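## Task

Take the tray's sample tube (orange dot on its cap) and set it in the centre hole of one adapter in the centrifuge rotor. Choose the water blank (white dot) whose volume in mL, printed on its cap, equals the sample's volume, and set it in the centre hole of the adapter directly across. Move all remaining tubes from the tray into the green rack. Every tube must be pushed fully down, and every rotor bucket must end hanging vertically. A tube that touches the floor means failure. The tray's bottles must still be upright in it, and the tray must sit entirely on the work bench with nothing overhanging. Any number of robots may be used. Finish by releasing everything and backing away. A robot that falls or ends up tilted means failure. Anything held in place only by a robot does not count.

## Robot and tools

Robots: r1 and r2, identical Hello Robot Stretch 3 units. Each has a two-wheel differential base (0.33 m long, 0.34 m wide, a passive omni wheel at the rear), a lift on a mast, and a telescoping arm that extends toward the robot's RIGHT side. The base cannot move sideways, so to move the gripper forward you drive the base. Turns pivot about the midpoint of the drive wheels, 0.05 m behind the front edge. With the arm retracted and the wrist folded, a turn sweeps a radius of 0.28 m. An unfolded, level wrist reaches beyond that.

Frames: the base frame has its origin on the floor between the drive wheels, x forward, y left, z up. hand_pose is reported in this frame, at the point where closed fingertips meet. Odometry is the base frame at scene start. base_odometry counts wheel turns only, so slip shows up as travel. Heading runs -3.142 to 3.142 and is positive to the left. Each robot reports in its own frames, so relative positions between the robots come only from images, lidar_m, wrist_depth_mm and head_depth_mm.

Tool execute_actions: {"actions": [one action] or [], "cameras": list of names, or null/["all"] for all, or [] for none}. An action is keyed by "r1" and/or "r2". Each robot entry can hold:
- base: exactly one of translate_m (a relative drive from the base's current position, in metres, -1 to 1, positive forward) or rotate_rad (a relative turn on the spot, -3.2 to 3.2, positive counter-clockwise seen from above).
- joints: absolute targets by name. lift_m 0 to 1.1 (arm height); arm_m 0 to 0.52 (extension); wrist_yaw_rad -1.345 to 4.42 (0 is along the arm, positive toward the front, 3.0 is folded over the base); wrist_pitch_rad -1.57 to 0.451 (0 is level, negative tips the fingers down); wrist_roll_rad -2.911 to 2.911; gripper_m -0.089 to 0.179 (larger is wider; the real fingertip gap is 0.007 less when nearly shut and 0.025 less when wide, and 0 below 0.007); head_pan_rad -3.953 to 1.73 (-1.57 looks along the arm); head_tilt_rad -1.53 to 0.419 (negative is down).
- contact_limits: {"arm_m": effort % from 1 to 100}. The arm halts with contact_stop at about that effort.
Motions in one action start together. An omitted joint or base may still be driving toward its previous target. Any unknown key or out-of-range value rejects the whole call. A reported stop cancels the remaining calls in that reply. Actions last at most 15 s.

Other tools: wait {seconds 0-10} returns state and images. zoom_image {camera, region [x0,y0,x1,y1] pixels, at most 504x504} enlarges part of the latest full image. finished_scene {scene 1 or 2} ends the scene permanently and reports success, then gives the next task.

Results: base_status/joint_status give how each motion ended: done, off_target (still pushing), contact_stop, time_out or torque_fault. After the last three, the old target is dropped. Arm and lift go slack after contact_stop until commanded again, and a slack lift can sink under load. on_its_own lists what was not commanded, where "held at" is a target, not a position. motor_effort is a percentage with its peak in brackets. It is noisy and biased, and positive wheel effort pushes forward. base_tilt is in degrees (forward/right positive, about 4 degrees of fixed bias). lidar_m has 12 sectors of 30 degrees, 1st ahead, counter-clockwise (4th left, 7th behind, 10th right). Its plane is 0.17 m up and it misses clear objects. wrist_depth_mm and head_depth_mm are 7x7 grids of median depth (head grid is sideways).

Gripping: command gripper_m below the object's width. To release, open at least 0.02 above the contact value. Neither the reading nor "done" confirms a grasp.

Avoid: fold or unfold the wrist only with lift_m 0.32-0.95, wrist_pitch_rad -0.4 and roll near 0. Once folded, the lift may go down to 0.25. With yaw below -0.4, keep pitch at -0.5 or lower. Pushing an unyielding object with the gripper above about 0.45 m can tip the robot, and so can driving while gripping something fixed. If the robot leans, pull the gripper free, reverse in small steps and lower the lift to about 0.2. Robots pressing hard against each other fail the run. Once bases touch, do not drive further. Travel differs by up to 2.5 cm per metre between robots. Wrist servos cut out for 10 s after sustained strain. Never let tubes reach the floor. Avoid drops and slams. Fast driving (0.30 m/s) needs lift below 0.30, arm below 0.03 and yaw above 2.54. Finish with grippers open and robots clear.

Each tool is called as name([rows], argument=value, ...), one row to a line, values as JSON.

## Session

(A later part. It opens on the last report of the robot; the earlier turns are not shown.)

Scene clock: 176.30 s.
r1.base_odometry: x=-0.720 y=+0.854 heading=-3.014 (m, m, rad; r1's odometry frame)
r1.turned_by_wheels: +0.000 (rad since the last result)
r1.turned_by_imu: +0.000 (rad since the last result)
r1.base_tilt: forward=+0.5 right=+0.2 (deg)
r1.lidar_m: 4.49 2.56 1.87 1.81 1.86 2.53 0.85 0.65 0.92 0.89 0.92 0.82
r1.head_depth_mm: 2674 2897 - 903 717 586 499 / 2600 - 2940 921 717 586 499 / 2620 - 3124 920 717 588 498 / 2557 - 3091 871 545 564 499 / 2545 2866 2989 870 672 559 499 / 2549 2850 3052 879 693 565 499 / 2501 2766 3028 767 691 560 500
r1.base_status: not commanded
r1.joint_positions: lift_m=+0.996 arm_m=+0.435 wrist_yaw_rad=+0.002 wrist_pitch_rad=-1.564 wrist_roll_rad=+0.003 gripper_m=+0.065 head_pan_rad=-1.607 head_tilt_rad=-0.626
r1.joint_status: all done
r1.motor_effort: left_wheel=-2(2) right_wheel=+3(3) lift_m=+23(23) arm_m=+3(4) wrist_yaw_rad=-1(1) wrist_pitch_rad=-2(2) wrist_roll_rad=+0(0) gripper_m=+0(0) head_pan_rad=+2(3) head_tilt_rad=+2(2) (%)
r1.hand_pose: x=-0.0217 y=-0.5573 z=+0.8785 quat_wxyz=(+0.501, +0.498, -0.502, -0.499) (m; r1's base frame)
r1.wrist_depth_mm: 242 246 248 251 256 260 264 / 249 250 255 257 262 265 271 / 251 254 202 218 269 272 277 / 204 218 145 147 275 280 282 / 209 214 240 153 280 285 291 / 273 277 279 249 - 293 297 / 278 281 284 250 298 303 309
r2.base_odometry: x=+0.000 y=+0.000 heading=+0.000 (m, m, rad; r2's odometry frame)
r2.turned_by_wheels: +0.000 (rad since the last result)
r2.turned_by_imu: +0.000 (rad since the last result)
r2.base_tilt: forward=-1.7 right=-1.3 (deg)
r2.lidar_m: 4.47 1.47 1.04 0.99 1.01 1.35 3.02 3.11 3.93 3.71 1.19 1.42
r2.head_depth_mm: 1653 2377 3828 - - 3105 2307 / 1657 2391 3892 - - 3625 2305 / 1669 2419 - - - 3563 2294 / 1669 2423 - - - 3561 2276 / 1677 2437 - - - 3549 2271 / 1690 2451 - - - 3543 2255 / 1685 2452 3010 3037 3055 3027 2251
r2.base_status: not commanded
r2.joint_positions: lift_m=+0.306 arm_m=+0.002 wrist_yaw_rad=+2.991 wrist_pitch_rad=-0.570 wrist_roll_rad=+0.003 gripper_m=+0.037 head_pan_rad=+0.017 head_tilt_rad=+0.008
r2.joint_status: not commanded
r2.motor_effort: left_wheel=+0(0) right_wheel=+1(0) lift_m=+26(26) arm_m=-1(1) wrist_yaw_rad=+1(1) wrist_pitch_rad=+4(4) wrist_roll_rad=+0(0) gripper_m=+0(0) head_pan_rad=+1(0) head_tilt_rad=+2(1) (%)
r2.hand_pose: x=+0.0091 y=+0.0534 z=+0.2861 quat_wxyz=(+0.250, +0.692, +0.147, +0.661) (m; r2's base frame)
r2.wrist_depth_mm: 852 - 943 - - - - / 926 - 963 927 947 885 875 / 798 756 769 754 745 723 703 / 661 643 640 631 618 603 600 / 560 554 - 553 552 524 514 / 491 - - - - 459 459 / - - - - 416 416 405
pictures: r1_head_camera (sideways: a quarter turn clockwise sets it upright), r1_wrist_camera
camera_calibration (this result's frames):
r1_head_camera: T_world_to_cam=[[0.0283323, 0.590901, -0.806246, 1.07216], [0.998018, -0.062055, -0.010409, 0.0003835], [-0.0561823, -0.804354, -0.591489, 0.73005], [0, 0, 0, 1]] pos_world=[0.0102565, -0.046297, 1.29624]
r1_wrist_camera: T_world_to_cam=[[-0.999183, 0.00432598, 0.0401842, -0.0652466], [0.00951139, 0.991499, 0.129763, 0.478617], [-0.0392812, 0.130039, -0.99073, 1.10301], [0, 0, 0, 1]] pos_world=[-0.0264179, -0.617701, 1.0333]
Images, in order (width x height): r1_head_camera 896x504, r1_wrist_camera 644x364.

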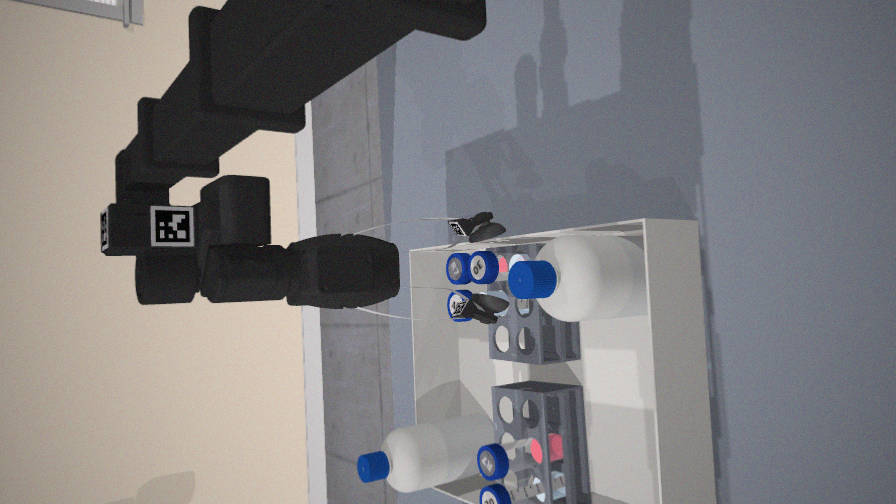

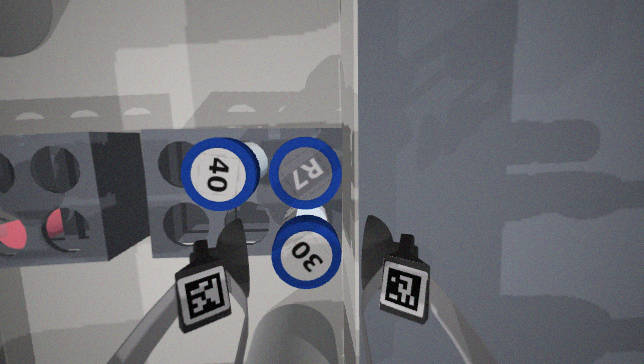

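execute_actions([
  {"r1":{"joints":{"gripper_m":0.0}}},
], cameras=["r1_wrist_camera"])

execute_actions([
  {"r1":{"joints":{"lift_m":1.1}}},
], cameras=["r1_head_camera"])

execute_actions([
  {"r1":{"base":{"translate_m":-0.07}}},
], cameras=["r1_head_camera"])

execute_actions([
  {"r1":{"base":{"translate_m":-0.96},"joints":{"head_tilt_rad":-0.7}}},
], cameras=["r1_wrist_camera"])

execute_actions([
  {"r1":{"joints":{"arm_m":0.503,"lift_m":1.005}}},
], cameras=["r1_wrist_camera","r1_head_camera"])

zoom_image(camera="r1_head_camera", region=[340,150,580,380])

Scene clock: 185.87 s.
r1.base_odometry: x=-0.720 y=+0.854 heading=-3.014 (m, m, rad; r1's odometry frame)
r1.turned_by_wheels: +0.000 (rad since the last result)
r1.turned_by_imu: -0.001 (rad since the last result)
r1.base_tilt: forward=+0.5 right=+0.3 (deg)
r1.lidar_m: 4.50 2.57 1.88 1.80 1.86 2.52 0.85 0.65 0.92 0.89 0.92 0.82
r1.head_depth_mm: 2629 2880 - 900 715 589 499 / 2669 - 2918 916 715 590 500 / 2598 - 3087 916 715 589 498 / 2548 - 3093 877 544 564 500 / 2593 2829 3055 876 672 559 499 / 2546 2820 3006 880 692 563 499 / 2533 2797 3035 768 691 561 500
r1.base_status: not commanded
r1.joint_positions: lift_m=+0.996 arm_m=+0.435 wrist_yaw_rad=+0.002 wrist_pitch_rad=-1.564 wrist_roll_rad=+0.003 gripper_m=+0.001 head_pan_rad=-1.607 head_tilt_rad=-0.626
r1.joint_status: all done
r1.motor_effort: left_wheel=-2(2) right_wheel=+2(3) lift_m=+23(23) arm_m=+4(3) wrist_yaw_rad=-2(1) wrist_pitch_rad=-2(2) wrist_roll_rad=+0(0) gripper_m=-12(85) head_pan_rad=+3(3) head_tilt_rad=+2(2) (%)
r1.hand_pose: x=-0.0217 y=-0.5573 z=+0.8785 quat_wxyz=(+0.501, +0.498, -0.502, -0.499) (m; r1's base frame)
r1.wrist_depth_mm: 243 245 248 251 259 258 263 / 247 253 254 258 261 265 269 / 251 254 203 218 270 272 277 / 203 219 145 147 274 281 283 / 207 215 239 150 281 287 291 / 272 274 - 250 291 293 299 / 278 282 285 249 298 302 304
r2.base_odometry: x=+0.000 y=+0.000 heading=+0.000 (m, m, rad; r2's odometry frame)
r2.turned_by_wheels: +0.000 (rad since the last result)
r2.turned_by_imu: +0.001 (rad since the last result)
r2.base_tilt: forward=-1.7 right=-1.4 (deg)
r2.lidar_m: 4.49 1.46 1.04 0.99 1.01 1.35 3.03 3.12 3.92 3.71 1.18 1.43
r2.head_depth_mm: 1648 2400 3853 - - 3110 2294 / 1656 2412 3889 - - 3604 2289 / 1667 2426 - - - 3561 2294 / 1674 2424 - - - 3552 2294 / 1678 2441 - - - 3550 2281 / 1684 2436 - - - 3503 2257 / 1689 2476 3011 3009 3095 2996 2231
r2.base_status: not commanded
r2.joint_positions: lift_m=+0.306 arm_m=+0.002 wrist_yaw_rad=+2.991 wrist_pitch_rad=-0.570 wrist_roll_rad=+0.003 gripper_m=+0.037 head_pan_rad=+0.017 head_tilt_rad=+0.008
r2.joint_status: not commanded
r2.motor_effort: left_wheel=+0(0) right_wheel=+0(0) lift_m=+26(26) arm_m=-1(1) wrist_yaw_rad=+0(0) wrist_pitch_rad=+4(4) wrist_roll_rad=+0(0) gripper_m=+0(1) head_pan_rad=+0(1) head_tilt_rad=+2(1) (%)
r2.hand_pose: x=+0.0091 y=+0.0534 z=+0.2861 quat_wxyz=(+0.250, +0.692, +0.147, +0.661) (m; r2's base frame)
r2.wrist_depth_mm: 842 - 949 - - - - / 947 - 974 938 900 893 872 / 793 767 750 736 747 715 709 / 671 650 638 636 622 614 595 / 556 556 - 558 548 523 508 / 485 - - - - 469 459 / - - - - 418 410 410
pictures: r1_wrist_camera
camera_calibration (this result's frames):
r1_wrist_camera: T_world_to_cam=[[-0.999183, 0.00432623, 0.0401842, -0.0652465], [0.00951164, 0.991499, 0.129763, 0.478617], [-0.0392812, 0.130039, -0.99073, 1.10301], [0, 0, 0, 1]] pos_world=[-0.0264179, -0.617701, 1.0333]
Images, in order (width x height): r1_wrist_camera 644x364.

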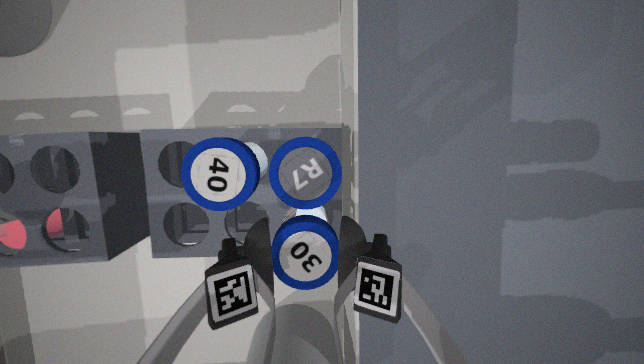

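Scene clock: 187.63 s.
r1.base_odometry: x=-0.720 y=+0.854 heading=-3.014 (m, m, rad; r1's odometry frame)
r1.turned_by_wheels: +0.000 (rad since the last result)
r1.turned_by_imu: +0.000 (rad since the last result)
r1.base_tilt: forward=+0.5 right=+0.2 (deg)
r1.lidar_m: 4.48 2.57 1.88 1.80 1.87 2.53 0.85 0.65 0.93 0.89 0.92 0.82
r1.head_depth_mm: 2757 2955 3203 920 715 589 497 / 2699 2924 3114 917 719 589 500 / 2583 2886 3114 918 718 587 499 / - 2817 3010 834 544 565 498 / 2571 2835 3046 868 674 559 499 / 2513 2776 3026 876 691 565 499 / 2520 2777 3033 768 692 560 499
r1.base_status: not commanded
r1.joint_positions: lift_m=+1.100 arm_m=+0.435 wrist_yaw_rad=+0.002 wrist_pitch_rad=-1.564 wrist_roll_rad=+0.003 gripper_m=+0.001 head_pan_rad=-1.607 head_tilt_rad=-0.626
r1.joint_status: all done
r1.motor_effort: left_wheel=-2(2) right_wheel=+3(2) lift_m=+34(36) arm_m=+3(3) wrist_yaw_rad=-1(2) wrist_pitch_rad=-2(2) wrist_roll_rad=+0(0) gripper_m=-11(13) head_pan_rad=+3(4) head_tilt_rad=+2(3) (%)
r1.hand_pose: x=-0.0217 y=-0.5573 z=+0.9821 quat_wxyz=(+0.501, +0.498, -0.502, -0.499) (m; r1's base frame)
r1.wrist_depth_mm: 247 343 347 351 356 365 366 / 313 350 353 360 366 369 376 / 314 352 358 360 374 378 383 / 302 319 311 333 385 392 394 / 295 374 378 150 389 400 411 / 350 380 - 278 404 411 419 / 344 371 343 263 409 419 427
r2.base_odometry: x=+0.000 y=+0.000 heading=+0.000 (m, m, rad; r2's odometry frame)
r2.turned_by_wheels: +0.000 (rad since the last result)
r2.turned_by_imu: +0.000 (rad since the last result)
r2.base_tilt: forward=-1.6 right=-1.3 (deg)
r2.lidar_m: 4.47 1.46 1.04 0.99 1.01 1.35 3.04 3.14 3.94 3.71 1.19 1.43
r2.head_depth_mm: 1661 2384 3833 - - 3109 2312 / 1664 2387 3891 - - 3618 2302 / 1662 2427 - - - 3614 2292 / 1673 2447 - - - 3573 2276 / 1688 2426 - - - 3531 2260 / 1688 2454 - - - 3516 2269 / 1684 2484 3018 3042 3091 3011 2240
r2.base_status: not commanded
r2.joint_positions: lift_m=+0.306 arm_m=+0.002 wrist_yaw_rad=+2.991 wrist_pitch_rad=-0.570 wrist_roll_rad=+0.003 gripper_m=+0.037 head_pan_rad=+0.017 head_tilt_rad=+0.008
r2.joint_status: not commanded
r2.motor_effort: left_wheel=+0(0) right_wheel=+0(0) lift_m=+26(26) arm_m=-1(1) wrist_yaw_rad=+1(0) wrist_pitch_rad=+4(4) wrist_roll_rad=+0(0) gripper_m=+0(1) head_pan_rad=+0(1) head_tilt_rad=+2(2) (%)
r2.hand_pose: x=+0.0091 y=+0.0534 z=+0.2861 quat_wxyz=(+0.250, +0.692, +0.147, +0.661) (m; r2's base frame)
r2.wrist_depth_mm: 851 - 934 - - - - / 937 - 951 910 914 895 865 / 806 767 774 751 747 714 713 / 659 654 636 627 618 607 590 / 573 541 - 549 537 520 509 / 493 - - - - 462 461 / - - - - 411 410 406
pictures: r1_head_camera (sideways: a quarter turn clockwise sets it upright)
camera_calibration (this result's frames):
r1_head_camera: T_world_to_cam=[[0.0283323, 0.590901, -0.806246, 1.07216], [0.998018, -0.0620551, -0.010409, 0.000383498], [-0.0561824, -0.804354, -0.591488, 0.73005], [0, 0, 0, 1]] pos_world=[0.0102565, -0.046297, 1.29624]
Images, in order (width x height): r1_head_camera 896x504.

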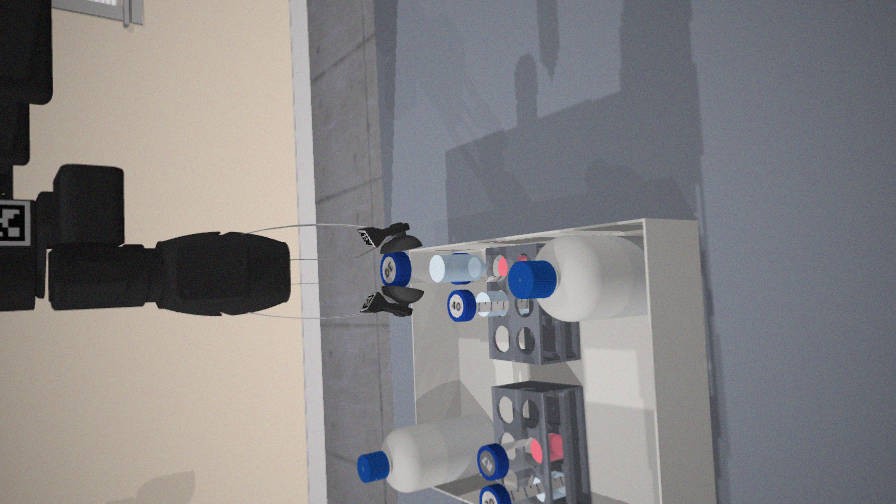

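Scene clock: 189.27 s.
r1.base_odometry: x=-0.651 y=+0.863 heading=-3.014 (m, m, rad; r1's odometry frame)
r1.turned_by_wheels: +0.000 (rad since the last result)
r1.turned_by_imu: +0.000 (rad since the last result)
r1.base_tilt: forward=+0.5 right=+0.2 (deg)
r1.lidar_m: 0.89 2.57 1.88 1.80 1.87 2.53 0.85 0.58 0.93 0.89 0.92 0.89
r1.head_depth_mm: 2774 2975 3162 920 715 587 500 / 2673 2949 3138 919 717 588 499 / 2591 2896 3132 922 717 585 498 / - 2827 3023 851 716 586 499 / 2565 2813 3016 874 654 567 500 / 2582 2783 3044 876 543 560 498 / 2518 2785 3021 853 692 560 498
r1.base_status: done
r1.joint_positions: lift_m=+1.100 arm_m=+0.435 wrist_yaw_rad=+0.002 wrist_pitch_rad=-1.564 wrist_roll_rad=+0.003 gripper_m=+0.001 head_pan_rad=-1.607 head_tilt_rad=-0.626
r1.joint_status: not commanded
r1.motor_effort: left_wheel=-2(6) right_wheel=+3(4) lift_m=+34(34) arm_m=+4(4) wrist_yaw_rad=-2(1) wrist_pitch_rad=-2(2) wrist_roll_rad=+0(1) gripper_m=-11(12) head_pan_rad=+3(2) head_tilt_rad=+2(2) (%)
r1.hand_pose: x=-0.0217 y=-0.5573 z=+0.9821 quat_wxyz=(+0.501, +0.498, -0.502, -0.499) (m; r1's base frame)
r1.wrist_depth_mm: 334 345 344 351 357 359 366 / 344 346 351 363 365 366 375 / 349 351 357 369 375 377 384 / 306 306 311 379 380 391 391 / 369 374 376 150 390 399 405 / 376 383 - 391 402 407 413 / 368 372 253 410 413 416 428
r2.base_odometry: x=+0.000 y=+0.000 heading=+0.000 (m, m, rad; r2's odometry frame)
r2.turned_by_wheels: +0.000 (rad since the last result)
r2.turned_by_imu: +0.000 (rad since the last result)
r2.base_tilt: forward=-1.7 right=-1.3 (deg)
r2.lidar_m: 4.49 1.46 1.04 0.99 1.01 1.35 3.03 3.14 3.94 3.72 1.19 1.43
r2.head_depth_mm: 1652 2395 3861 - - 3116 2293 / 1661 2428 3883 - - 3639 2300 / 1662 2424 - - - 3585 2287 / 1670 2433 - - - 3563 2292 / 1685 2439 - - - 3536 2276 / 1690 2455 - - - 3556 2252 / 1692 2468 2991 3041 3073 2982 2258
r2.base_status: not commanded
r2.joint_positions: lift_m=+0.306 arm_m=+0.002 wrist_yaw_rad=+2.991 wrist_pitch_rad=-0.570 wrist_roll_rad=+0.003 gripper_m=+0.037 head_pan_rad=+0.017 head_tilt_rad=+0.008
r2.joint_status: not commanded
r2.motor_effort: left_wheel=+0(0) right_wheel=+0(1) lift_m=+26(26) arm_m=-1(1) wrist_yaw_rad=+0(0) wrist_pitch_rad=+4(4) wrist_roll_rad=+0(0) gripper_m=+0(0) head_pan_rad=+1(1) head_tilt_rad=+1(2) (%)
r2.hand_pose: x=+0.0091 y=+0.0534 z=+0.2861 quat_wxyz=(+0.250, +0.692, +0.147, +0.661) (m; r2's base frame)
r2.wrist_depth_mm: 879 - 963 - - - - / 925 - 953 910 910 880 851 / 798 761 765 768 733 730 702 / 653 644 638 628 613 604 592 / 558 556 - 552 541 530 525 / 497 - - - - 458 460 / - - - - 417 415 405
pictures: r1_head_camera (sideways: a quarter turn clockwise sets it upright)
camera_calibration (this result's frames):
r1_head_camera: T_world_to_cam=[[0.0283325, 0.590901, -0.806246, 1.07216], [0.998018, -0.0620553, -0.010409, 0.0003835], [-0.0561826, -0.804354, -0.591489, 0.73005], [0, 0, 0, 1]] pos_world=[0.0102565, -0.046297, 1.29624]
Images, in order (width x height): r1_head_camera 896x504.

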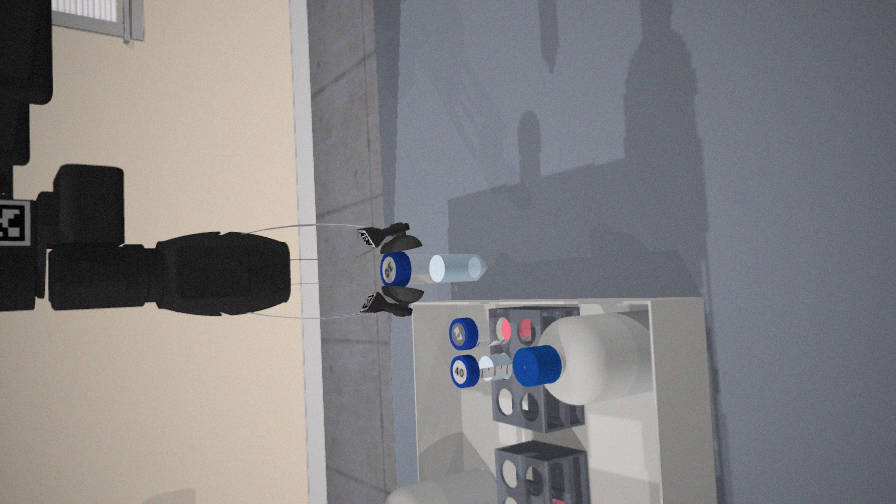

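Scene clock: 200.20 s.
r1.base_odometry: x=+0.301 y=+0.985 heading=-3.015 (m, m, rad; r1's odometry frame)
r1.turned_by_wheels: +0.000 (rad since the last result)
r1.turned_by_imu: -0.002 (rad since the last result)
r1.base_tilt: forward=+0.5 right=+0.3 (deg)
r1.lidar_m: 1.84 2.57 1.87 1.78 1.85 2.51 3.28 0.32 0.23 0.22 0.23 0.31
r1.head_depth_mm: 701 792 892 828 663 522 555 / 690 784 891 840 684 515 541 / 696 774 886 851 687 513 534 / - 801 857 796 680 513 529 / 672 763 855 825 714 513 521 / 669 754 883 828 615 514 514 / 2546 2826 2772 2087 1325 809 677
r1.base_status: done
r1.joint_positions: lift_m=+1.100 arm_m=+0.435 wrist_yaw_rad=+0.002 wrist_pitch_rad=-1.564 wrist_roll_rad=+0.003 gripper_m=+0.001 head_pan_rad=-1.607 head_tilt_rad=-0.691
r1.joint_status: all done
r1.motor_effort: left_wheel=-2(6) right_wheel=+3(4) lift_m=+34(35) arm_m=+3(3) wrist_yaw_rad=+0(1) wrist_pitch_rad=-2(2) wrist_roll_rad=+1(0) gripper_m=-12(12) head_pan_rad=+3(3) head_tilt_rad=-2(10) (%)
r1.hand_pose: x=-0.0217 y=-0.5573 z=+0.9821 quat_wxyz=(+0.501, +0.498, -0.502, -0.499) (m; r1's base frame)
r1.wrist_depth_mm: 909 307 306 369 407 351 320 / - - 312 383 383 379 331 / - - 357 363 387 395 345 / - - 396 398 382 399 362 / - - 357 150 409 393 359 / - 835 - 387 417 414 367 / 549 - 355 404 446 389 374
r2.base_odometry: x=+0.000 y=+0.000 heading=+0.000 (m, m, rad; r2's odometry frame)
r2.turned_by_wheels: +0.000 (rad since the last result)
r2.turned_by_imu: +0.002 (rad since the last result)
r2.base_tilt: forward=-1.6 right=-1.3 (deg)
r2.lidar_m: 4.46 1.46 1.03 0.99 1.01 1.34 3.03 3.14 3.93 3.71 1.19 1.43
r2.head_depth_mm: 1654 2380 3809 - - 3130 2303 / 1655 2386 3876 - - 3641 2311 / 1664 2433 - - - 3607 2284 / 1675 2442 - - - 3540 2277 / 1681 2462 - - - 3499 2273 / 1693 2443 - - - 3539 2256 / 1684 2464 2993 3072 3044 2997 2249
r2.base_status: not commanded
r2.joint_positions: lift_m=+0.306 arm_m=+0.002 wrist_yaw_rad=+2.991 wrist_pitch_rad=-0.570 wrist_roll_rad=+0.003 gripper_m=+0.037 head_pan_rad=+0.017 head_tilt_rad=+0.008
r2.joint_status: not commanded
r2.motor_effort: left_wheel=+0(0) right_wheel=+0(0) lift_m=+26(26) arm_m=-1(1) wrist_yaw_rad=+0(0) wrist_pitch_rad=+4(4) wrist_roll_rad=+0(0) gripper_m=+0(0) head_pan_rad=+1(0) head_tilt_rad=+1(2) (%)
r2.hand_pose: x=+0.0091 y=+0.0534 z=+0.2861 quat_wxyz=(+0.250, +0.692, +0.147, +0.661) (m; r2's base frame)
r2.wrist_depth_mm: 881 - 949 - - - - / 934 - 953 894 930 893 867 / 811 766 750 739 744 719 706 / 660 640 646 634 612 605 601 / 560 550 - 558 540 535 515 / 502 - - - - 460 454 / - - - - 413 413 410
pictures: r1_wrist_camera
camera_calibration (this result's frames):
r1_wrist_camera: T_world_to_cam=[[-0.999183, 0.00432602, 0.0401842, -0.0694071], [0.00951143, 0.991499, 0.129763, 0.465183], [-0.0392812, 0.130039, -0.99073, 1.20559], [0, 0, 0, 1]] pos_world=[-0.0264179, -0.617703, 1.13684]
Images, in order (width x height): r1_wrist_camera 644x364.

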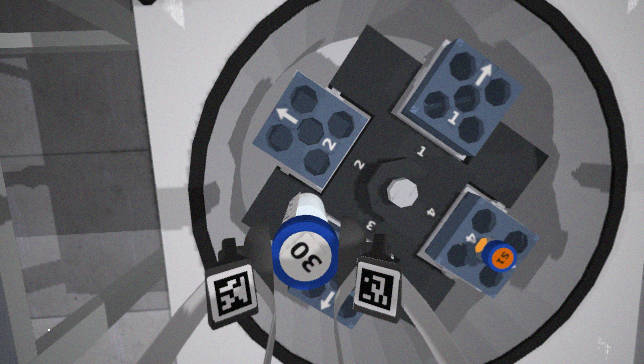

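Scene clock: 201.90 s.
r1.base_odometry: x=+0.301 y=+0.985 heading=-3.015 (m, m, rad; r1's odometry frame)
r1.turned_by_wheels: +0.000 (rad since the last result)
r1.turned_by_imu: +0.000 (rad since the last result)
r1.base_tilt: forward=+0.5 right=+0.3 (deg)
r1.lidar_m: 1.84 2.58 1.86 1.79 1.85 2.51 3.27 0.32 0.23 0.22 0.23 0.31
r1.head_depth_mm: 691 - - 822 663 522 556 / 673 814 896 844 685 515 541 / 661 787 885 856 689 513 536 / 648 787 893 784 683 514 528 / 670 759 878 819 715 515 521 / 669 751 880 820 616 514 515 / 2529 2869 2807 2070 1330 805 679
r1.base_status: not commanded
r1.joint_positions: lift_m=+1.005 arm_m=+0.503 wrist_yaw_rad=+0.002 wrist_pitch_rad=-1.564 wrist_roll_rad=+0.003 gripper_m=+0.001 head_pan_rad=-1.607 head_tilt_rad=-0.691
r1.joint_status: all done
r1.motor_effort: left_wheel=-2(2) right_wheel=+3(2) lift_m=+23(29) arm_m=+3(6) wrist_yaw_rad=+0(1) wrist_pitch_rad=-2(2) wrist_roll_rad=+0(1) gripper_m=-11(12) head_pan_rad=+3(2) head_tilt_rad=-3(2) (%)
r1.hand_pose: x=-0.0217 y=-0.6253 z=+0.8875 quat_wxyz=(+0.501, +0.498, -0.502, -0.499) (m; r1's base frame)
r1.wrist_depth_mm: 211 213 216 218 246 240 227 / 977 218 222 319 346 317 261 / 996 224 235 407 297 276 295 / - 229 300 273 303 282 317 / - 235 313 151 308 314 318 / - 240 - 311 294 321 335 / - 245 320 319 324 308 315
r2.base_odometry: x=+0.000 y=+0.000 heading=+0.000 (m, m, rad; r2's odometry frame)
r2.turned_by_wheels: +0.000 (rad since the last result)
r2.turned_by_imu: +0.000 (rad since the last result)
r2.base_tilt: forward=-1.7 right=-1.4 (deg)
r2.lidar_m: 4.48 1.46 1.04 0.99 1.01 1.35 3.02 3.13 3.92 3.70 1.18 1.43
r2.head_depth_mm: 1644 2378 3882 - - 3117 2316 / 1655 2395 3890 - - 3598 2303 / 1670 2414 - - - 3577 2291 / 1667 2426 - - - 3584 2291 / 1673 2441 - - - 3532 2263 / 1689 2458 - - - 3510 2255 / 1692 2475 3000 3028 3063 2987 2259
r2.base_status: not commanded
r2.joint_positions: lift_m=+0.306 arm_m=+0.002 wrist_yaw_rad=+2.991 wrist_pitch_rad=-0.570 wrist_roll_rad=+0.003 gripper_m=+0.037 head_pan_rad=+0.017 head_tilt_rad=+0.008
r2.joint_status: not commanded
r2.motor_effort: left_wheel=+0(1) right_wheel=+0(0) lift_m=+26(26) arm_m=-1(1) wrist_yaw_rad=+0(1) wrist_pitch_rad=+4(4) wrist_roll_rad=+0(0) gripper_m=+0(0) head_pan_rad=+1(1) head_tilt_rad=+2(1) (%)
r2.hand_pose: x=+0.0091 y=+0.0534 z=+0.2861 quat_wxyz=(+0.250, +0.692, +0.147, +0.661) (m; r2's base frame)
r2.wrist_depth_mm: 874 - 948 - - - - / 916 - 965 927 873 879 873 / 793 742 751 738 724 711 707 / 652 656 633 629 616 608 592 / 565 554 - 557 547 521 521 / 492 - - - - 461 457 / - - - - 408 410 408
pictures: r1_head_camera (sideways: a quarter turn clockwise sets it upright), r1_wrist_camera
camera_calibration (this result's frames):
r1_head_camera: T_world_to_cam=[[0.0301906, 0.642315, -0.765846, 1.01948], [0.998045, -0.0613186, -0.0120837, 0.00256255], [-0.0547221, -0.763984, -0.64291, 0.796934], [0, 0, 0, 1]] pos_world=[0.0102736, -0.0458267, 1.29315]
r1_wrist_camera: T_world_to_cam=[[-0.999183, 0.00433889, 0.0401844, -0.0653057], [0.00952602, 0.991493, 0.129808, 0.54482], [-0.0392794, 0.130084, -0.990725, 1.12079], [0, 0, 0, 1]] pos_world=[-0.0264185, -0.685699, 1.04229]
Images, in order (width x height): r1_head_camera 896x504, r1_wrist_camera 644x364.

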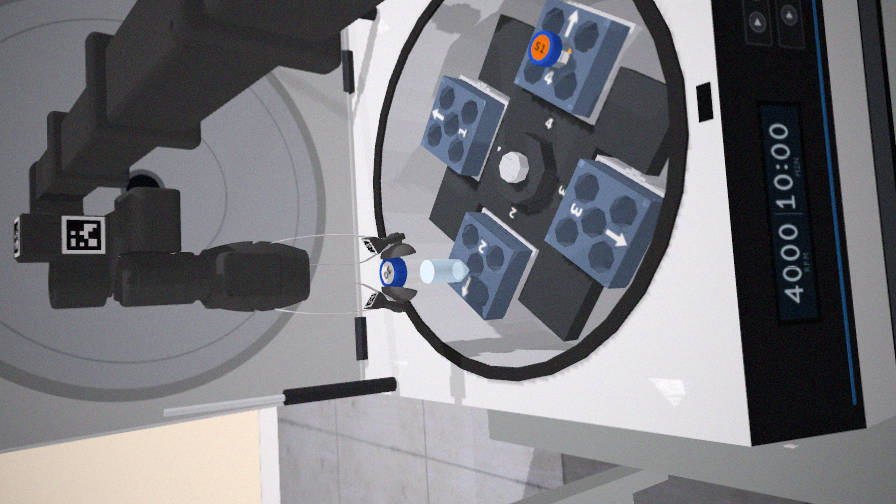

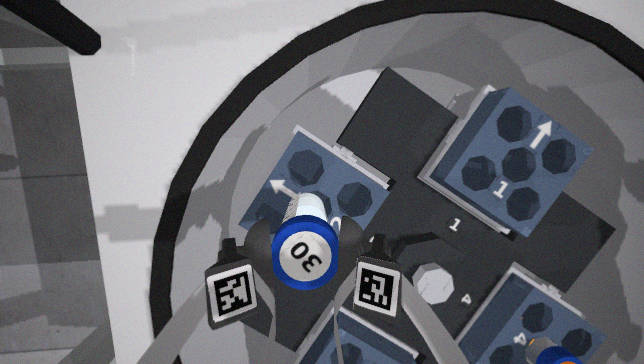

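Region (340, 150, 580, 380) of r1_head_camera's 896x504 image, scaled by 2.100, with more detail than that image has; it fills the top 483 rows of this view, and the rest is white.

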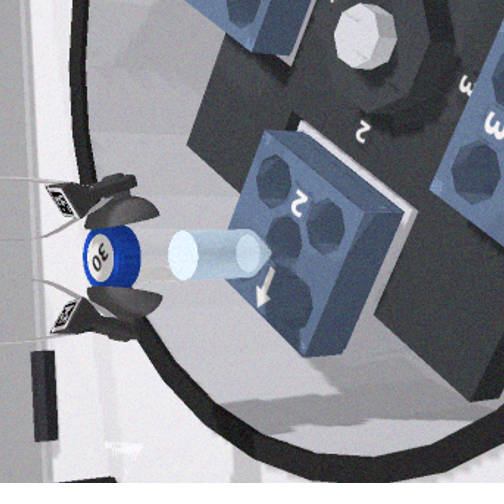

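execute_actions([
  {"r1":{"base":{"translate_m":-0.007},"joints":{"arm_m":0.499,"lift_m":0.99}}},
], cameras=["r1_wrist_camera","r1_head_camera"])

execute_actions([
  {"r1":{"joints":{"lift_m":0.965}}},
], cameras=["r1_wrist_camera","r1_head_camera"])

zoom_image(camera="r1_head_camera", region=[340,150,580,380])

Scene clock: 208.33 s.
r1.base_odometry: x=+0.308 y=+0.986 heading=-3.015 (m, m, rad; r1's odometry frame)
r1.turned_by_wheels: +0.000 (rad since the last result)
r1.turned_by_imu: -0.001 (rad since the last result)
r1.base_tilt: forward=+0.5 right=+0.3 (deg)
r1.lidar_m: 1.85 2.58 1.87 1.79 1.84 2.51 3.26 0.32 0.23 0.22 0.23 0.31
r1.head_depth_mm: 699 - - 825 683 521 556 / 680 - 894 849 680 518 543 / 665 793 890 852 689 515 534 / 656 - 893 791 676 513 529 / 671 757 885 816 717 513 522 / 666 748 884 796 615 514 514 / 2490 2909 2764 2062 1316 791 666
r1.base_status: done
r1.joint_positions: lift_m=+0.990 arm_m=+0.499 wrist_yaw_rad=+0.002 wrist_pitch_rad=-1.564 wrist_roll_rad=+0.003 gripper_m=+0.001 head_pan_rad=-1.607 head_tilt_rad=-0.691
r1.joint_status: all done
r1.motor_effort: left_wheel=-1(6) right_wheel=+3(6) lift_m=+23(25) arm_m=-4(5) wrist_yaw_rad=-1(1) wrist_pitch_rad=-2(2) wrist_roll_rad=+0(0) gripper_m=-11(12) head_pan_rad=+3(3) head_tilt_rad=-3(3) (%)
r1.hand_pose: x=-0.0217 y=-0.6219 z=+0.8725 quat_wxyz=(+0.501, +0.498, -0.502, -0.499) (m; r1's base frame)
r1.wrist_depth_mm: 199 200 203 202 256 243 213 / 207 205 205 359 350 307 258 / 960 209 274 282 280 257 285 / - 212 294 273 288 267 304 / - 219 324 150 292 298 303 / - 225 - 294 279 306 325 / - 227 310 301 310 298 302
r2.base_odometry: x=+0.000 y=+0.000 heading=+0.000 (m, m, rad; r2's odometry frame)
r2.turned_by_wheels: +0.000 (rad since the last result)
r2.turned_by_imu: +0.001 (rad since the last result)
r2.base_tilt: forward=-1.6 right=-1.4 (deg)
r2.lidar_m: 4.50 1.46 1.04 0.98 1.01 1.35 3.04 3.12 3.93 3.71 1.19 1.42
r2.head_depth_mm: 1653 2385 3885 - - 3113 2316 / 1662 2394 3906 - - 3628 2305 / 1663 2424 - - - 3573 2286 / 1671 2427 - - - 3607 2275 / 1682 2442 - - - 3539 2281 / 1687 2443 - - - 3485 2258 / 1695 2474 2976 3044 3063 3005 2235
r2.base_status: not commanded
r2.joint_positions: lift_m=+0.306 arm_m=+0.002 wrist_yaw_rad=+2.991 wrist_pitch_rad=-0.570 wrist_roll_rad=+0.003 gripper_m=+0.037 head_pan_rad=+0.017 head_tilt_rad=+0.008
r2.joint_status: not commanded
r2.motor_effort: left_wheel=+0(0) right_wheel=+0(0) lift_m=+27(26) arm_m=-2(1) wrist_yaw_rad=+1(1) wrist_pitch_rad=+4(4) wrist_roll_rad=+0(0) gripper_m=+1(0) head_pan_rad=+0(0) head_tilt_rad=+2(0) (%)
r2.hand_pose: x=+0.0091 y=+0.0534 z=+0.2861 quat_wxyz=(+0.250, +0.692, +0.147, +0.661) (m; r2's base frame)
r2.wrist_depth_mm: 871 - 972 - - - - / 926 - 944 929 905 894 869 / 802 764 779 758 734 722 694 / 668 642 624 624 611 605 585 / 559 557 - 552 548 528 518 / 495 - - - - 461 451 / - - - - 413 410 407
pictures: r1_head_camera (sideways: a quarter turn clockwise sets it upright), r1_wrist_camera
camera_calibration (this result's frames):
r1_head_camera: T_world_to_cam=[[0.0301906, 0.642319, -0.765842, 1.01948], [0.998045, -0.0613182, -0.0120838, 0.00256276], [-0.0547218, -0.76398, -0.642915, 0.79694], [0, 0, 0, 1]] pos_world=[0.0102736, -0.0458267, 1.29315]
r1_wrist_camera: T_world_to_cam=[[-0.999183, 0.00433854, 0.0401845, -0.0647182], [0.00952603, 0.991492, 0.129816, 0.543342], [-0.0392794, 0.130093, -0.990723, 1.10548], [0, 0, 0, 1]] pos_world=[-0.0264185, -0.682255, 1.02729]
Images, in order (width x height): r1_head_camera 896x504, r1_wrist_camera 644x364.

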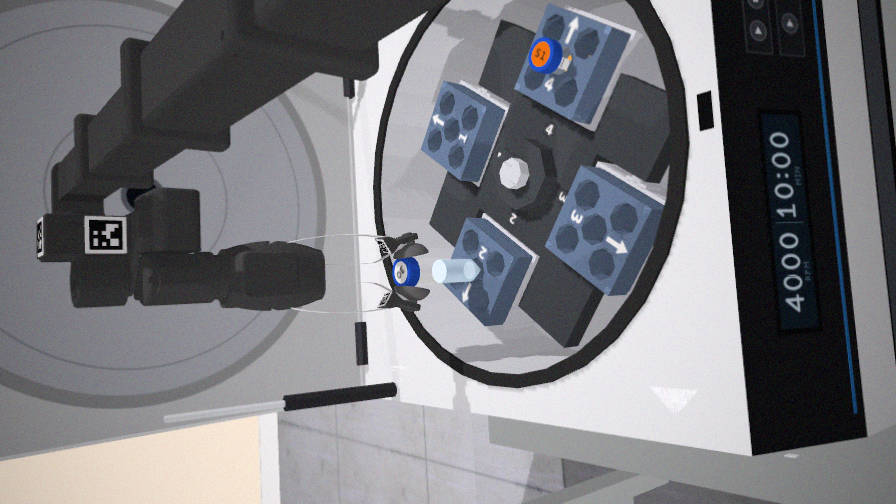

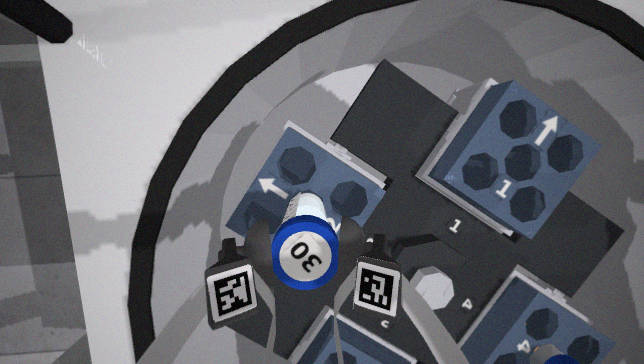

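Scene clock: 209.33 s.
r1.base_odometry: x=+0.308 y=+0.986 heading=-3.015 (m, m, rad; r1's odometry frame)
r1.turned_by_wheels: +0.000 (rad since the last result)
r1.turned_by_imu: +0.000 (rad since the last result)
r1.base_tilt: forward=+0.5 right=+0.3 (deg)
r1.lidar_m: 1.85 2.57 1.86 1.79 1.85 2.50 3.27 0.32 0.23 0.22 0.23 0.31
r1.head_depth_mm: 697 779 - 844 673 521 556 / 692 - 901 831 679 517 543 / 675 791 887 851 685 513 534 / 669 - 899 798 680 514 527 / 671 758 872 814 717 513 523 / 668 749 881 794 614 515 514 / 2521 2890 2817 2066 1323 790 667
r1.base_status: not commanded
r1.joint_positions: lift_m=+0.965 arm_m=+0.499 wrist_yaw_rad=+0.002 wrist_pitch_rad=-1.564 wrist_roll_rad=+0.003 gripper_m=+0.001 head_pan_rad=-1.607 head_tilt_rad=-0.691
r1.joint_status: all done
r1.motor_effort: left_wheel=-2(2) right_wheel=+3(2) lift_m=+23(23) arm_m=-4(4) wrist_yaw_rad=-1(1) wrist_pitch_rad=-2(2) wrist_roll_rad=+0(0) gripper_m=-12(12) head_pan_rad=+3(4) head_tilt_rad=-2(3) (%)
r1.hand_pose: x=-0.0217 y=-0.6219 z=+0.8475 quat_wxyz=(+0.501, +0.498, -0.502, -0.499) (m; r1's base frame)
r1.wrist_depth_mm: 176 178 178 189 257 241 208 / 180 181 182 359 252 289 258 / 184 185 255 261 257 242 238 / 189 188 270 233 262 246 249 / 194 194 312 150 269 269 273 / - 203 - 240 249 275 282 / - 202 276 276 281 275 269
r2.base_odometry: x=+0.000 y=+0.000 heading=+0.000 (m, m, rad; r2's odometry frame)
r2.turned_by_wheels: +0.000 (rad since the last result)
r2.turned_by_imu: +0.000 (rad since the last result)
r2.base_tilt: forward=-1.7 right=-1.3 (deg)
r2.lidar_m: 4.48 1.46 1.04 0.99 1.01 1.34 3.03 3.13 3.91 3.72 1.19 1.43
r2.head_depth_mm: 1648 2396 3840 - - 3141 2298 / 1652 2408 3916 - - 3643 2289 / 1654 2423 - - - 3582 2264 / 1678 2454 - - - 3568 2279 / 1676 2449 - - - 3577 2273 / 1691 2478 - - - 3515 2268 / 1685 2468 3010 3047 3069 3022 2228
r2.base_status: not commanded
r2.joint_positions: lift_m=+0.306 arm_m=+0.002 wrist_yaw_rad=+2.991 wrist_pitch_rad=-0.570 wrist_roll_rad=+0.003 gripper_m=+0.037 head_pan_rad=+0.017 head_tilt_rad=+0.008
r2.joint_status: not commanded
r2.motor_effort: left_wheel=+0(0) right_wheel=+0(1) lift_m=+27(26) arm_m=-1(1) wrist_yaw_rad=+1(0) wrist_pitch_rad=+4(4) wrist_roll_rad=+0(0) gripper_m=+0(0) head_pan_rad=+1(0) head_tilt_rad=+2(1) (%)
r2.hand_pose: x=+0.0091 y=+0.0534 z=+0.2861 quat_wxyz=(+0.250, +0.692, +0.147, +0.661) (m; r2's base frame)
r2.wrist_depth_mm: 897 - 952 - - - - / 922 - 970 933 927 889 857 / 789 742 763 761 731 725 699 / 661 654 635 615 629 598 599 / 582 552 - 551 554 531 525 / 493 - - - - 454 460 / - - - - 423 411 403
pictures: r1_head_camera (sideways: a quarter turn clockwise sets it upright), r1_wrist_camera
camera_calibration (this result's frames):
r1_head_camera: T_world_to_cam=[[0.0301907, 0.642319, -0.765842, 1.01948], [0.998045, -0.0613184, -0.0120838, 0.00256276], [-0.0547219, -0.76398, -0.642915, 0.79694], [0, 0, 0, 1]] pos_world=[0.0102736, -0.0458267, 1.29315]
r1_wrist_camera: T_world_to_cam=[[-0.999183, 0.00433811, 0.0401845, -0.0637139], [0.0095256, 0.991492, 0.129816, 0.546586], [-0.0392795, 0.130093, -0.990723, 1.08072], [0, 0, 0, 1]] pos_world=[-0.0264185, -0.682253, 1.0023]
Images, in order (width x height): r1_head_camera 896x504, r1_wrist_camera 644x364.

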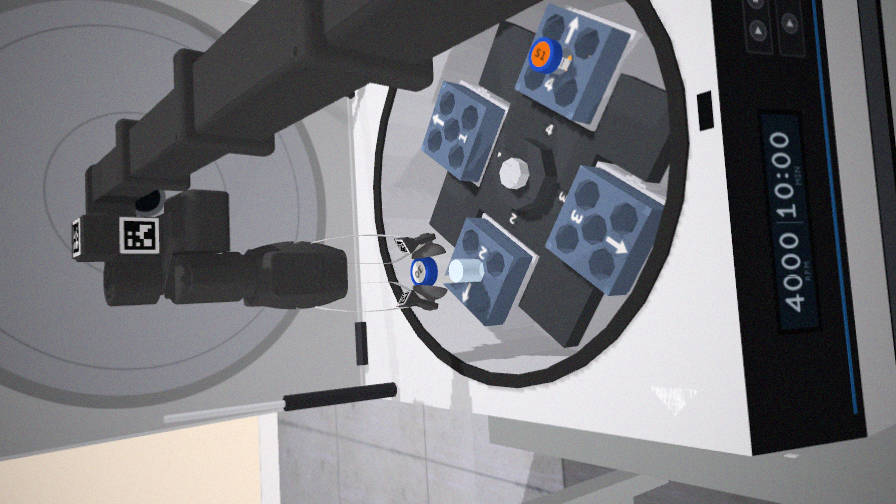

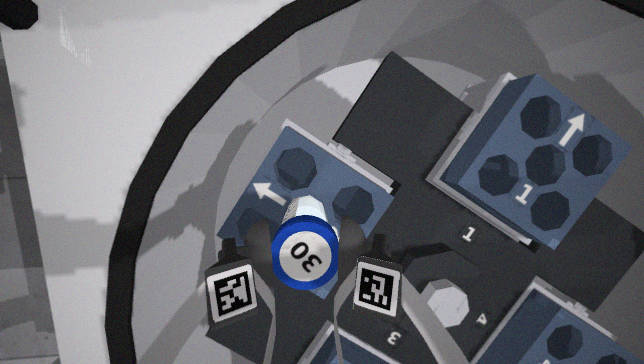

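Region (340, 150, 580, 380) of r1_head_camera's 896x504 image, scaled by 2.100, with more detail than that image has; it fills the top 483 rows of this view, and the rest is white.

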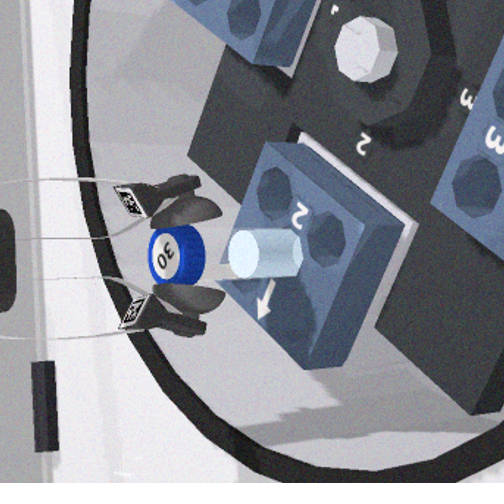

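execute_actions([
  {"r1":{"joints":{"lift_m":0.914}}},
], cameras=["r1_head_camera","r1_wrist_camera"])

execute_actions([
  {"r1":{"joints":{"gripper_m":0.065}}},
], cameras=[])

execute_actions([
  {"r1":{"joints":{"lift_m":1.1}}},
], cameras=["r1_head_camera","r1_wrist_camera"])

Scene clock: 229.87 s.
r1.base_odometry: x=+0.308 y=+0.986 heading=-3.015 (m, m, rad; r1's odometry frame)
r1.turned_by_wheels: +0.000 (rad since the last result)
r1.turned_by_imu: -0.001 (rad since the last result)
r1.base_tilt: forward=+0.6 right=+0.2 (deg)
r1.lidar_m: 1.85 2.58 1.86 1.79 1.85 2.50 3.27 0.32 0.23 0.22 0.23 0.31
r1.head_depth_mm: 694 786 879 - - 522 556 / 690 778 - 806 679 516 542 / 683 740 891 851 685 514 534 / 680 - 894 822 680 513 528 / 673 758 867 824 712 512 521 / 668 749 879 794 613 514 515 / 2493 2868 2749 2068 1318 787 666
r1.base_status: not commanded
r1.joint_positions: lift_m=+0.914 arm_m=+0.499 wrist_yaw_rad=+0.002 wrist_pitch_rad=-1.564 wrist_roll_rad=+0.003 gripper_m=+0.001 head_pan_rad=-1.607 head_tilt_rad=-0.691
r1.joint_status: all done
r1.motor_effort: left_wheel=-2(2) right_wheel=+3(2) lift_m=+23(22) arm_m=-4(4) wrist_yaw_rad=-1(1) wrist_pitch_rad=-2(2) wrist_roll_rad=+0(1) gripper_m=-12(13) head_pan_rad=+3(3) head_tilt_rad=-3(2) (%)
r1.hand_pose: x=-0.0217 y=-0.6217 z=+0.7965 quat_wxyz=(+0.501, +0.498, -0.501, -0.499) (m; r1's base frame)
r1.wrist_depth_mm: 129 130 129 191 235 242 210 / 132 132 174 310 200 222 189 / 135 134 254 207 204 206 183 / 137 158 253 181 210 206 189 / 139 187 182 150 214 219 194 / 141 204 - 187 213 221 225 / 146 194 220 222 223 203 232
r2.base_odometry: x=+0.000 y=+0.000 heading=+0.000 (m, m, rad; r2's odometry frame)
r2.turned_by_wheels: +0.000 (rad since the last result)
r2.turned_by_imu: +0.001 (rad since the last result)
r2.base_tilt: forward=-1.7 right=-1.4 (deg)
r2.lidar_m: 4.46 1.46 1.04 0.99 1.01 1.35 3.03 3.12 3.93 3.72 1.19 1.42
r2.head_depth_mm: 1638 2388 3902 - - 3120 2323 / 1663 2386 3899 - - 3576 2301 / 1660 2428 - - - 3555 2288 / 1681 2429 - - - 3576 2276 / 1677 2441 - - - 3550 2262 / 1687 2463 - - - 3532 2257 / 1686 2474 3005 3071 3096 3039 2241
r2.base_status: not commanded
r2.joint_positions: lift_m=+0.306 arm_m=+0.002 wrist_yaw_rad=+2.991 wrist_pitch_rad=-0.570 wrist_roll_rad=+0.003 gripper_m=+0.037 head_pan_rad=+0.017 head_tilt_rad=+0.008
r2.joint_status: not commanded
r2.motor_effort: left_wheel=+0(0) right_wheel=+0(0) lift_m=+26(26) arm_m=+0(1) wrist_yaw_rad=-1(0) wrist_pitch_rad=+4(4) wrist_roll_rad=+0(0) gripper_m=+0(0) head_pan_rad=+1(1) head_tilt_rad=+2(2) (%)
r2.hand_pose: x=+0.0091 y=+0.0534 z=+0.2861 quat_wxyz=(+0.250, +0.692, +0.147, +0.661) (m; r2's base frame)
r2.wrist_depth_mm: 878 - 955 - - - - / 933 - 930 956 912 892 871 / 809 768 762 758 731 704 706 / 671 657 646 625 623 611 589 / 561 558 - 547 538 526 515 / 498 - - - - 459 463 / - - - - 417 411 409
pictures: r1_head_camera (sideways: a quarter turn clockwise sets it upright), r1_wrist_camera
camera_calibration (this result's frames):
r1_head_camera: T_world_to_cam=[[0.0301908, 0.642319, -0.765842, 1.01948], [0.998045, -0.0613186, -0.0120838, 0.00256275], [-0.054722, -0.76398, -0.642915, 0.79694], [0, 0, 0, 1]] pos_world=[0.0102735, -0.0458267, 1.29315]
r1_wrist_camera: T_world_to_cam=[[-0.999183, 0.00431676, 0.0401876, -0.0616816], [0.00952523, 0.991425, 0.130332, 0.552612], [-0.0392803, 0.130608, -0.990656, 1.03045], [0, 0, 0, 1]] pos_world=[-0.0264185, -0.682192, 0.951277]
Images, in order (width x height): r1_head_camera 896x504, r1_wrist_camera 644x364.

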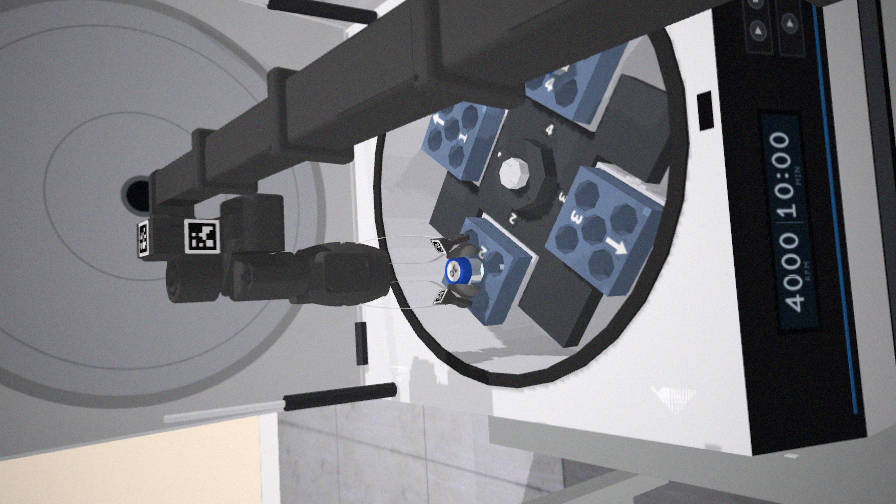

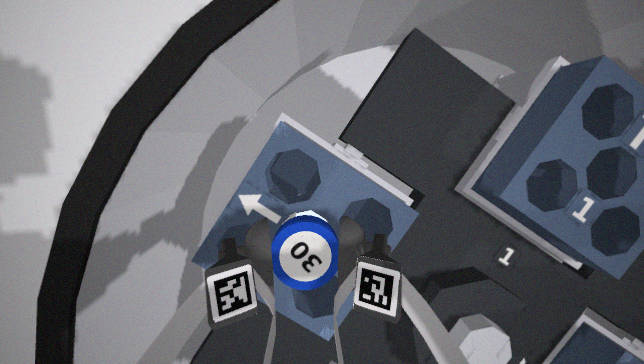

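Scene clock: 231.00 s.
r1.base_odometry: x=+0.308 y=+0.986 heading=-3.015 (m, m, rad; r1's odometry frame)
r1.turned_by_wheels: +0.000 (rad since the last result)
r1.turned_by_imu: +0.000 (rad since the last result)
r1.base_tilt: forward=+0.5 right=+0.2 (deg)
r1.lidar_m: 1.85 2.57 1.86 1.79 1.85 2.51 3.27 0.32 0.23 0.22 0.23 0.31
r1.head_depth_mm: 697 791 876 - - 518 557 / 692 774 - 806 678 516 541 / 683 741 895 853 684 513 533 / 675 - 891 854 682 513 528 / 671 756 872 822 715 514 520 / 668 748 878 798 616 514 515 / 2494 2853 2791 2077 1319 792 665
r1.base_status: not commanded
r1.joint_positions: lift_m=+0.914 arm_m=+0.499 wrist_yaw_rad=+0.002 wrist_pitch_rad=-1.564 wrist_roll_rad=+0.003 gripper_m=+0.065 head_pan_rad=-1.607 head_tilt_rad=-0.691
r1.joint_status: all done
r1.motor_effort: left_wheel=-1(2) right_wheel=+3(3) lift_m=+24(23) arm_m=-4(4) wrist_yaw_rad=-1(1) wrist_pitch_rad=-2(2) wrist_roll_rad=+0(0) gripper_m=+2(80) head_pan_rad=+3(3) head_tilt_rad=-3(2) (%)
r1.hand_pose: x=-0.0217 y=-0.6217 z=+0.7965 quat_wxyz=(+0.501, +0.498, -0.501, -0.499) (m; r1's base frame)
r1.wrist_depth_mm: 130 130 129 189 235 243 208 / 132 132 175 312 200 222 188 / 134 134 254 207 204 204 183 / 137 158 252 181 209 207 190 / 139 187 222 163 214 217 194 / 141 190 187 189 - 219 226 / 145 194 220 223 221 206 230
r2.base_odometry: x=+0.000 y=+0.000 heading=+0.000 (m, m, rad; r2's odometry frame)
r2.turned_by_wheels: +0.000 (rad since the last result)
r2.turned_by_imu: +0.000 (rad since the last result)
r2.base_tilt: forward=-1.8 right=-1.4 (deg)
r2.lidar_m: 4.50 1.46 1.04 0.98 1.01 1.35 3.04 3.12 3.91 3.70 1.19 1.43
r2.head_depth_mm: 1647 2392 3919 - - 3138 2301 / 1672 2403 3909 - - 3578 2280 / 1664 2415 - - - 3558 2299 / 1669 2466 - - - 3595 2261 / 1684 2443 - - - 3561 2269 / 1688 2471 - - - 3511 2264 / 1692 2471 3021 3050 3060 3026 2242
r2.base_status: not commanded
r2.joint_positions: lift_m=+0.306 arm_m=+0.002 wrist_yaw_rad=+2.991 wrist_pitch_rad=-0.570 wrist_roll_rad=+0.003 gripper_m=+0.037 head_pan_rad=+0.017 head_tilt_rad=+0.008
r2.joint_status: not commanded
r2.motor_effort: left_wheel=+0(0) right_wheel=+0(0) lift_m=+26(26) arm_m=-1(1) wrist_yaw_rad=+0(1) wrist_pitch_rad=+4(4) wrist_roll_rad=+0(0) gripper_m=+0(0) head_pan_rad=+1(1) head_tilt_rad=+1(2) (%)
r2.hand_pose: x=+0.0091 y=+0.0534 z=+0.2861 quat_wxyz=(+0.250, +0.692, +0.147, +0.661) (m; r2's base frame)
r2.wrist_depth_mm: 870 - 947 - - - - / 928 - 957 958 911 875 865 / 764 759 771 753 740 713 712 / 658 649 644 635 612 605 610 / 556 548 - 562 547 519 514 / 496 - - - - 456 450 / - - - - 416 415 409
pictures: none
No camera images: the call's "cameras" was empty. Leave "cameras" out to get every camera's image.

Scene clock: 233.53 s.
r1.base_odometry: x=+0.308 y=+0.986 heading=-3.015 (m, m, rad; r1's odometry frame)
r1.turned_by_wheels: +0.000 (rad since the last result)
r1.turned_by_imu: +0.000 (rad since the last result)
r1.base_tilt: forward=+0.5 right=+0.2 (deg)
r1.lidar_m: 1.85 2.57 1.86 1.79 1.85 2.50 3.27 0.32 0.23 0.22 0.23 0.31
r1.head_depth_mm: 697 794 896 826 680 522 555 / 693 783 893 845 679 515 543 / 695 774 889 855 687 513 536 / - 787 879 851 680 513 528 / 671 767 876 827 717 513 520 / 667 749 881 796 615 514 515 / 2528 2891 2774 2050 1317 787 666
r1.base_status: not commanded
r1.joint_positions: lift_m=+1.100 arm_m=+0.499 wrist_yaw_rad=+0.002 wrist_pitch_rad=-1.564 wrist_roll_rad=+0.003 gripper_m=+0.065 head_pan_rad=-1.607 head_tilt_rad=-0.691
r1.joint_status: all done
r1.motor_effort: left_wheel=-1(2) right_wheel=+3(3) lift_m=+34(34) arm_m=-4(4) wrist_yaw_rad=-1(1) wrist_pitch_rad=-1(2) wrist_roll_rad=+1(0) gripper_m=+1(0) head_pan_rad=+3(3) head_tilt_rad=-3(2) (%)
r1.hand_pose: x=-0.0217 y=-0.6217 z=+0.9821 quat_wxyz=(+0.501, +0.498, -0.501, -0.499) (m; r1's base frame)
r1.wrist_depth_mm: 593 305 305 308 312 317 323 / - 310 311 364 417 332 331 / - - 318 396 387 382 338 / - - 370 370 400 408 348 / - - 404 402 409 416 361 / - - 413 410 - 412 372 / - 671 359 406 429 406 377
r2.base_odometry: x=+0.000 y=+0.000 heading=+0.000 (m, m, rad; r2's odometry frame)
r2.turned_by_wheels: +0.000 (rad since the last result)
r2.turned_by_imu: +0.001 (rad since the last result)
r2.base_tilt: forward=-1.7 right=-1.4 (deg)
r2.lidar_m: 4.48 1.46 1.03 0.99 1.01 1.34 3.04 3.12 3.92 3.70 1.19 1.43
r2.head_depth_mm: 1644 2389 3823 - - 3092 2302 / 1663 2388 3915 - - 3611 2298 / 1667 2407 - - - 3586 2292 / 1678 2418 - - - 3551 2278 / 1686 2444 - - - 3556 2259 / 1683 2464 - - - 3555 2258 / 1687 2465 3003 3040 3083 3035 2249
r2.base_status: not commanded
r2.joint_positions: lift_m=+0.306 arm_m=+0.002 wrist_yaw_rad=+2.991 wrist_pitch_rad=-0.570 wrist_roll_rad=+0.003 gripper_m=+0.037 head_pan_rad=+0.017 head_tilt_rad=+0.008
r2.joint_status: not commanded
r2.motor_effort: left_wheel=+0(0) right_wheel=+0(0) lift_m=+26(26) arm_m=-1(1) wrist_yaw_rad=+1(0) wrist_pitch_rad=+4(4) wrist_roll_rad=+0(0) gripper_m=+0(0) head_pan_rad=+1(1) head_tilt_rad=+3(3) (%)
r2.hand_pose: x=+0.0091 y=+0.0534 z=+0.2861 quat_wxyz=(+0.250, +0.692, +0.147, +0.661) (m; r2's base frame)
r2.wrist_depth_mm: 868 - 963 - - - - / 935 - 967 944 894 881 851 / 791 740 758 748 746 707 715 / 660 665 648 639 616 608 597 / 564 552 - 549 548 522 520 / 496 - - - - 464 458 / - - - - 410 415 407
pictures: r1_head_camera (sideways: a quarter turn clockwise sets it upright), r1_wrist_camera
camera_calibration (this result's frames):
r1_head_camera: T_world_to_cam=[[0.0301908, 0.642319, -0.765842, 1.01948], [0.998045, -0.0613185, -0.0120838, 0.00256275], [-0.054722, -0.76398, -0.642915, 0.79694], [0, 0, 0, 1]] pos_world=[0.0102736, -0.0458267, 1.29315]
r1_wrist_camera: T_world_to_cam=[[-0.999183, 0.00431798, 0.0401876, -0.0691374], [0.00952644, 0.991425, 0.130332, 0.528429], [-0.0392802, 0.130608, -0.990656, 1.21426], [0, 0, 0, 1]] pos_world=[-0.0264186, -0.682192, 1.13682]
Images, in order (width x height): r1_head_camera 896x504, r1_wrist_camera 644x364.

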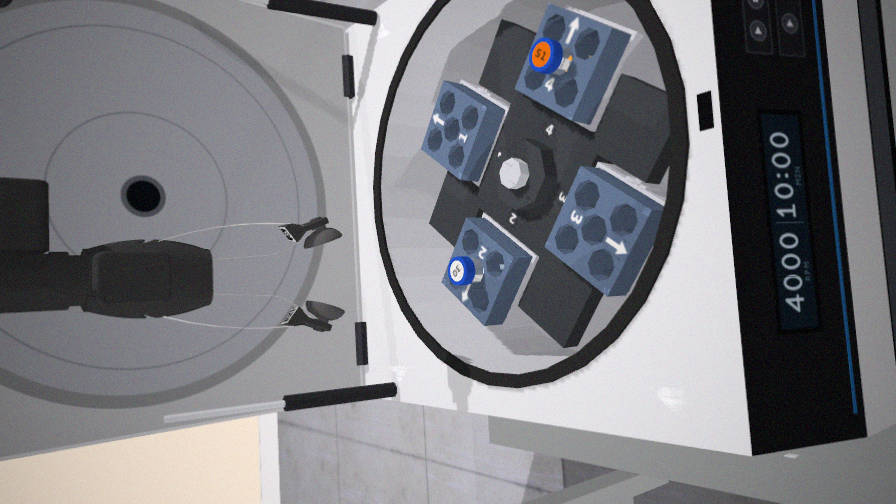

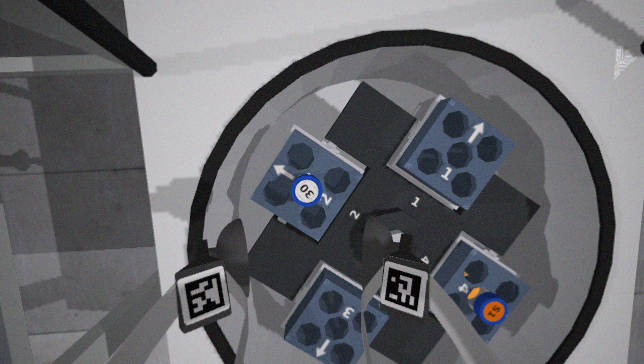

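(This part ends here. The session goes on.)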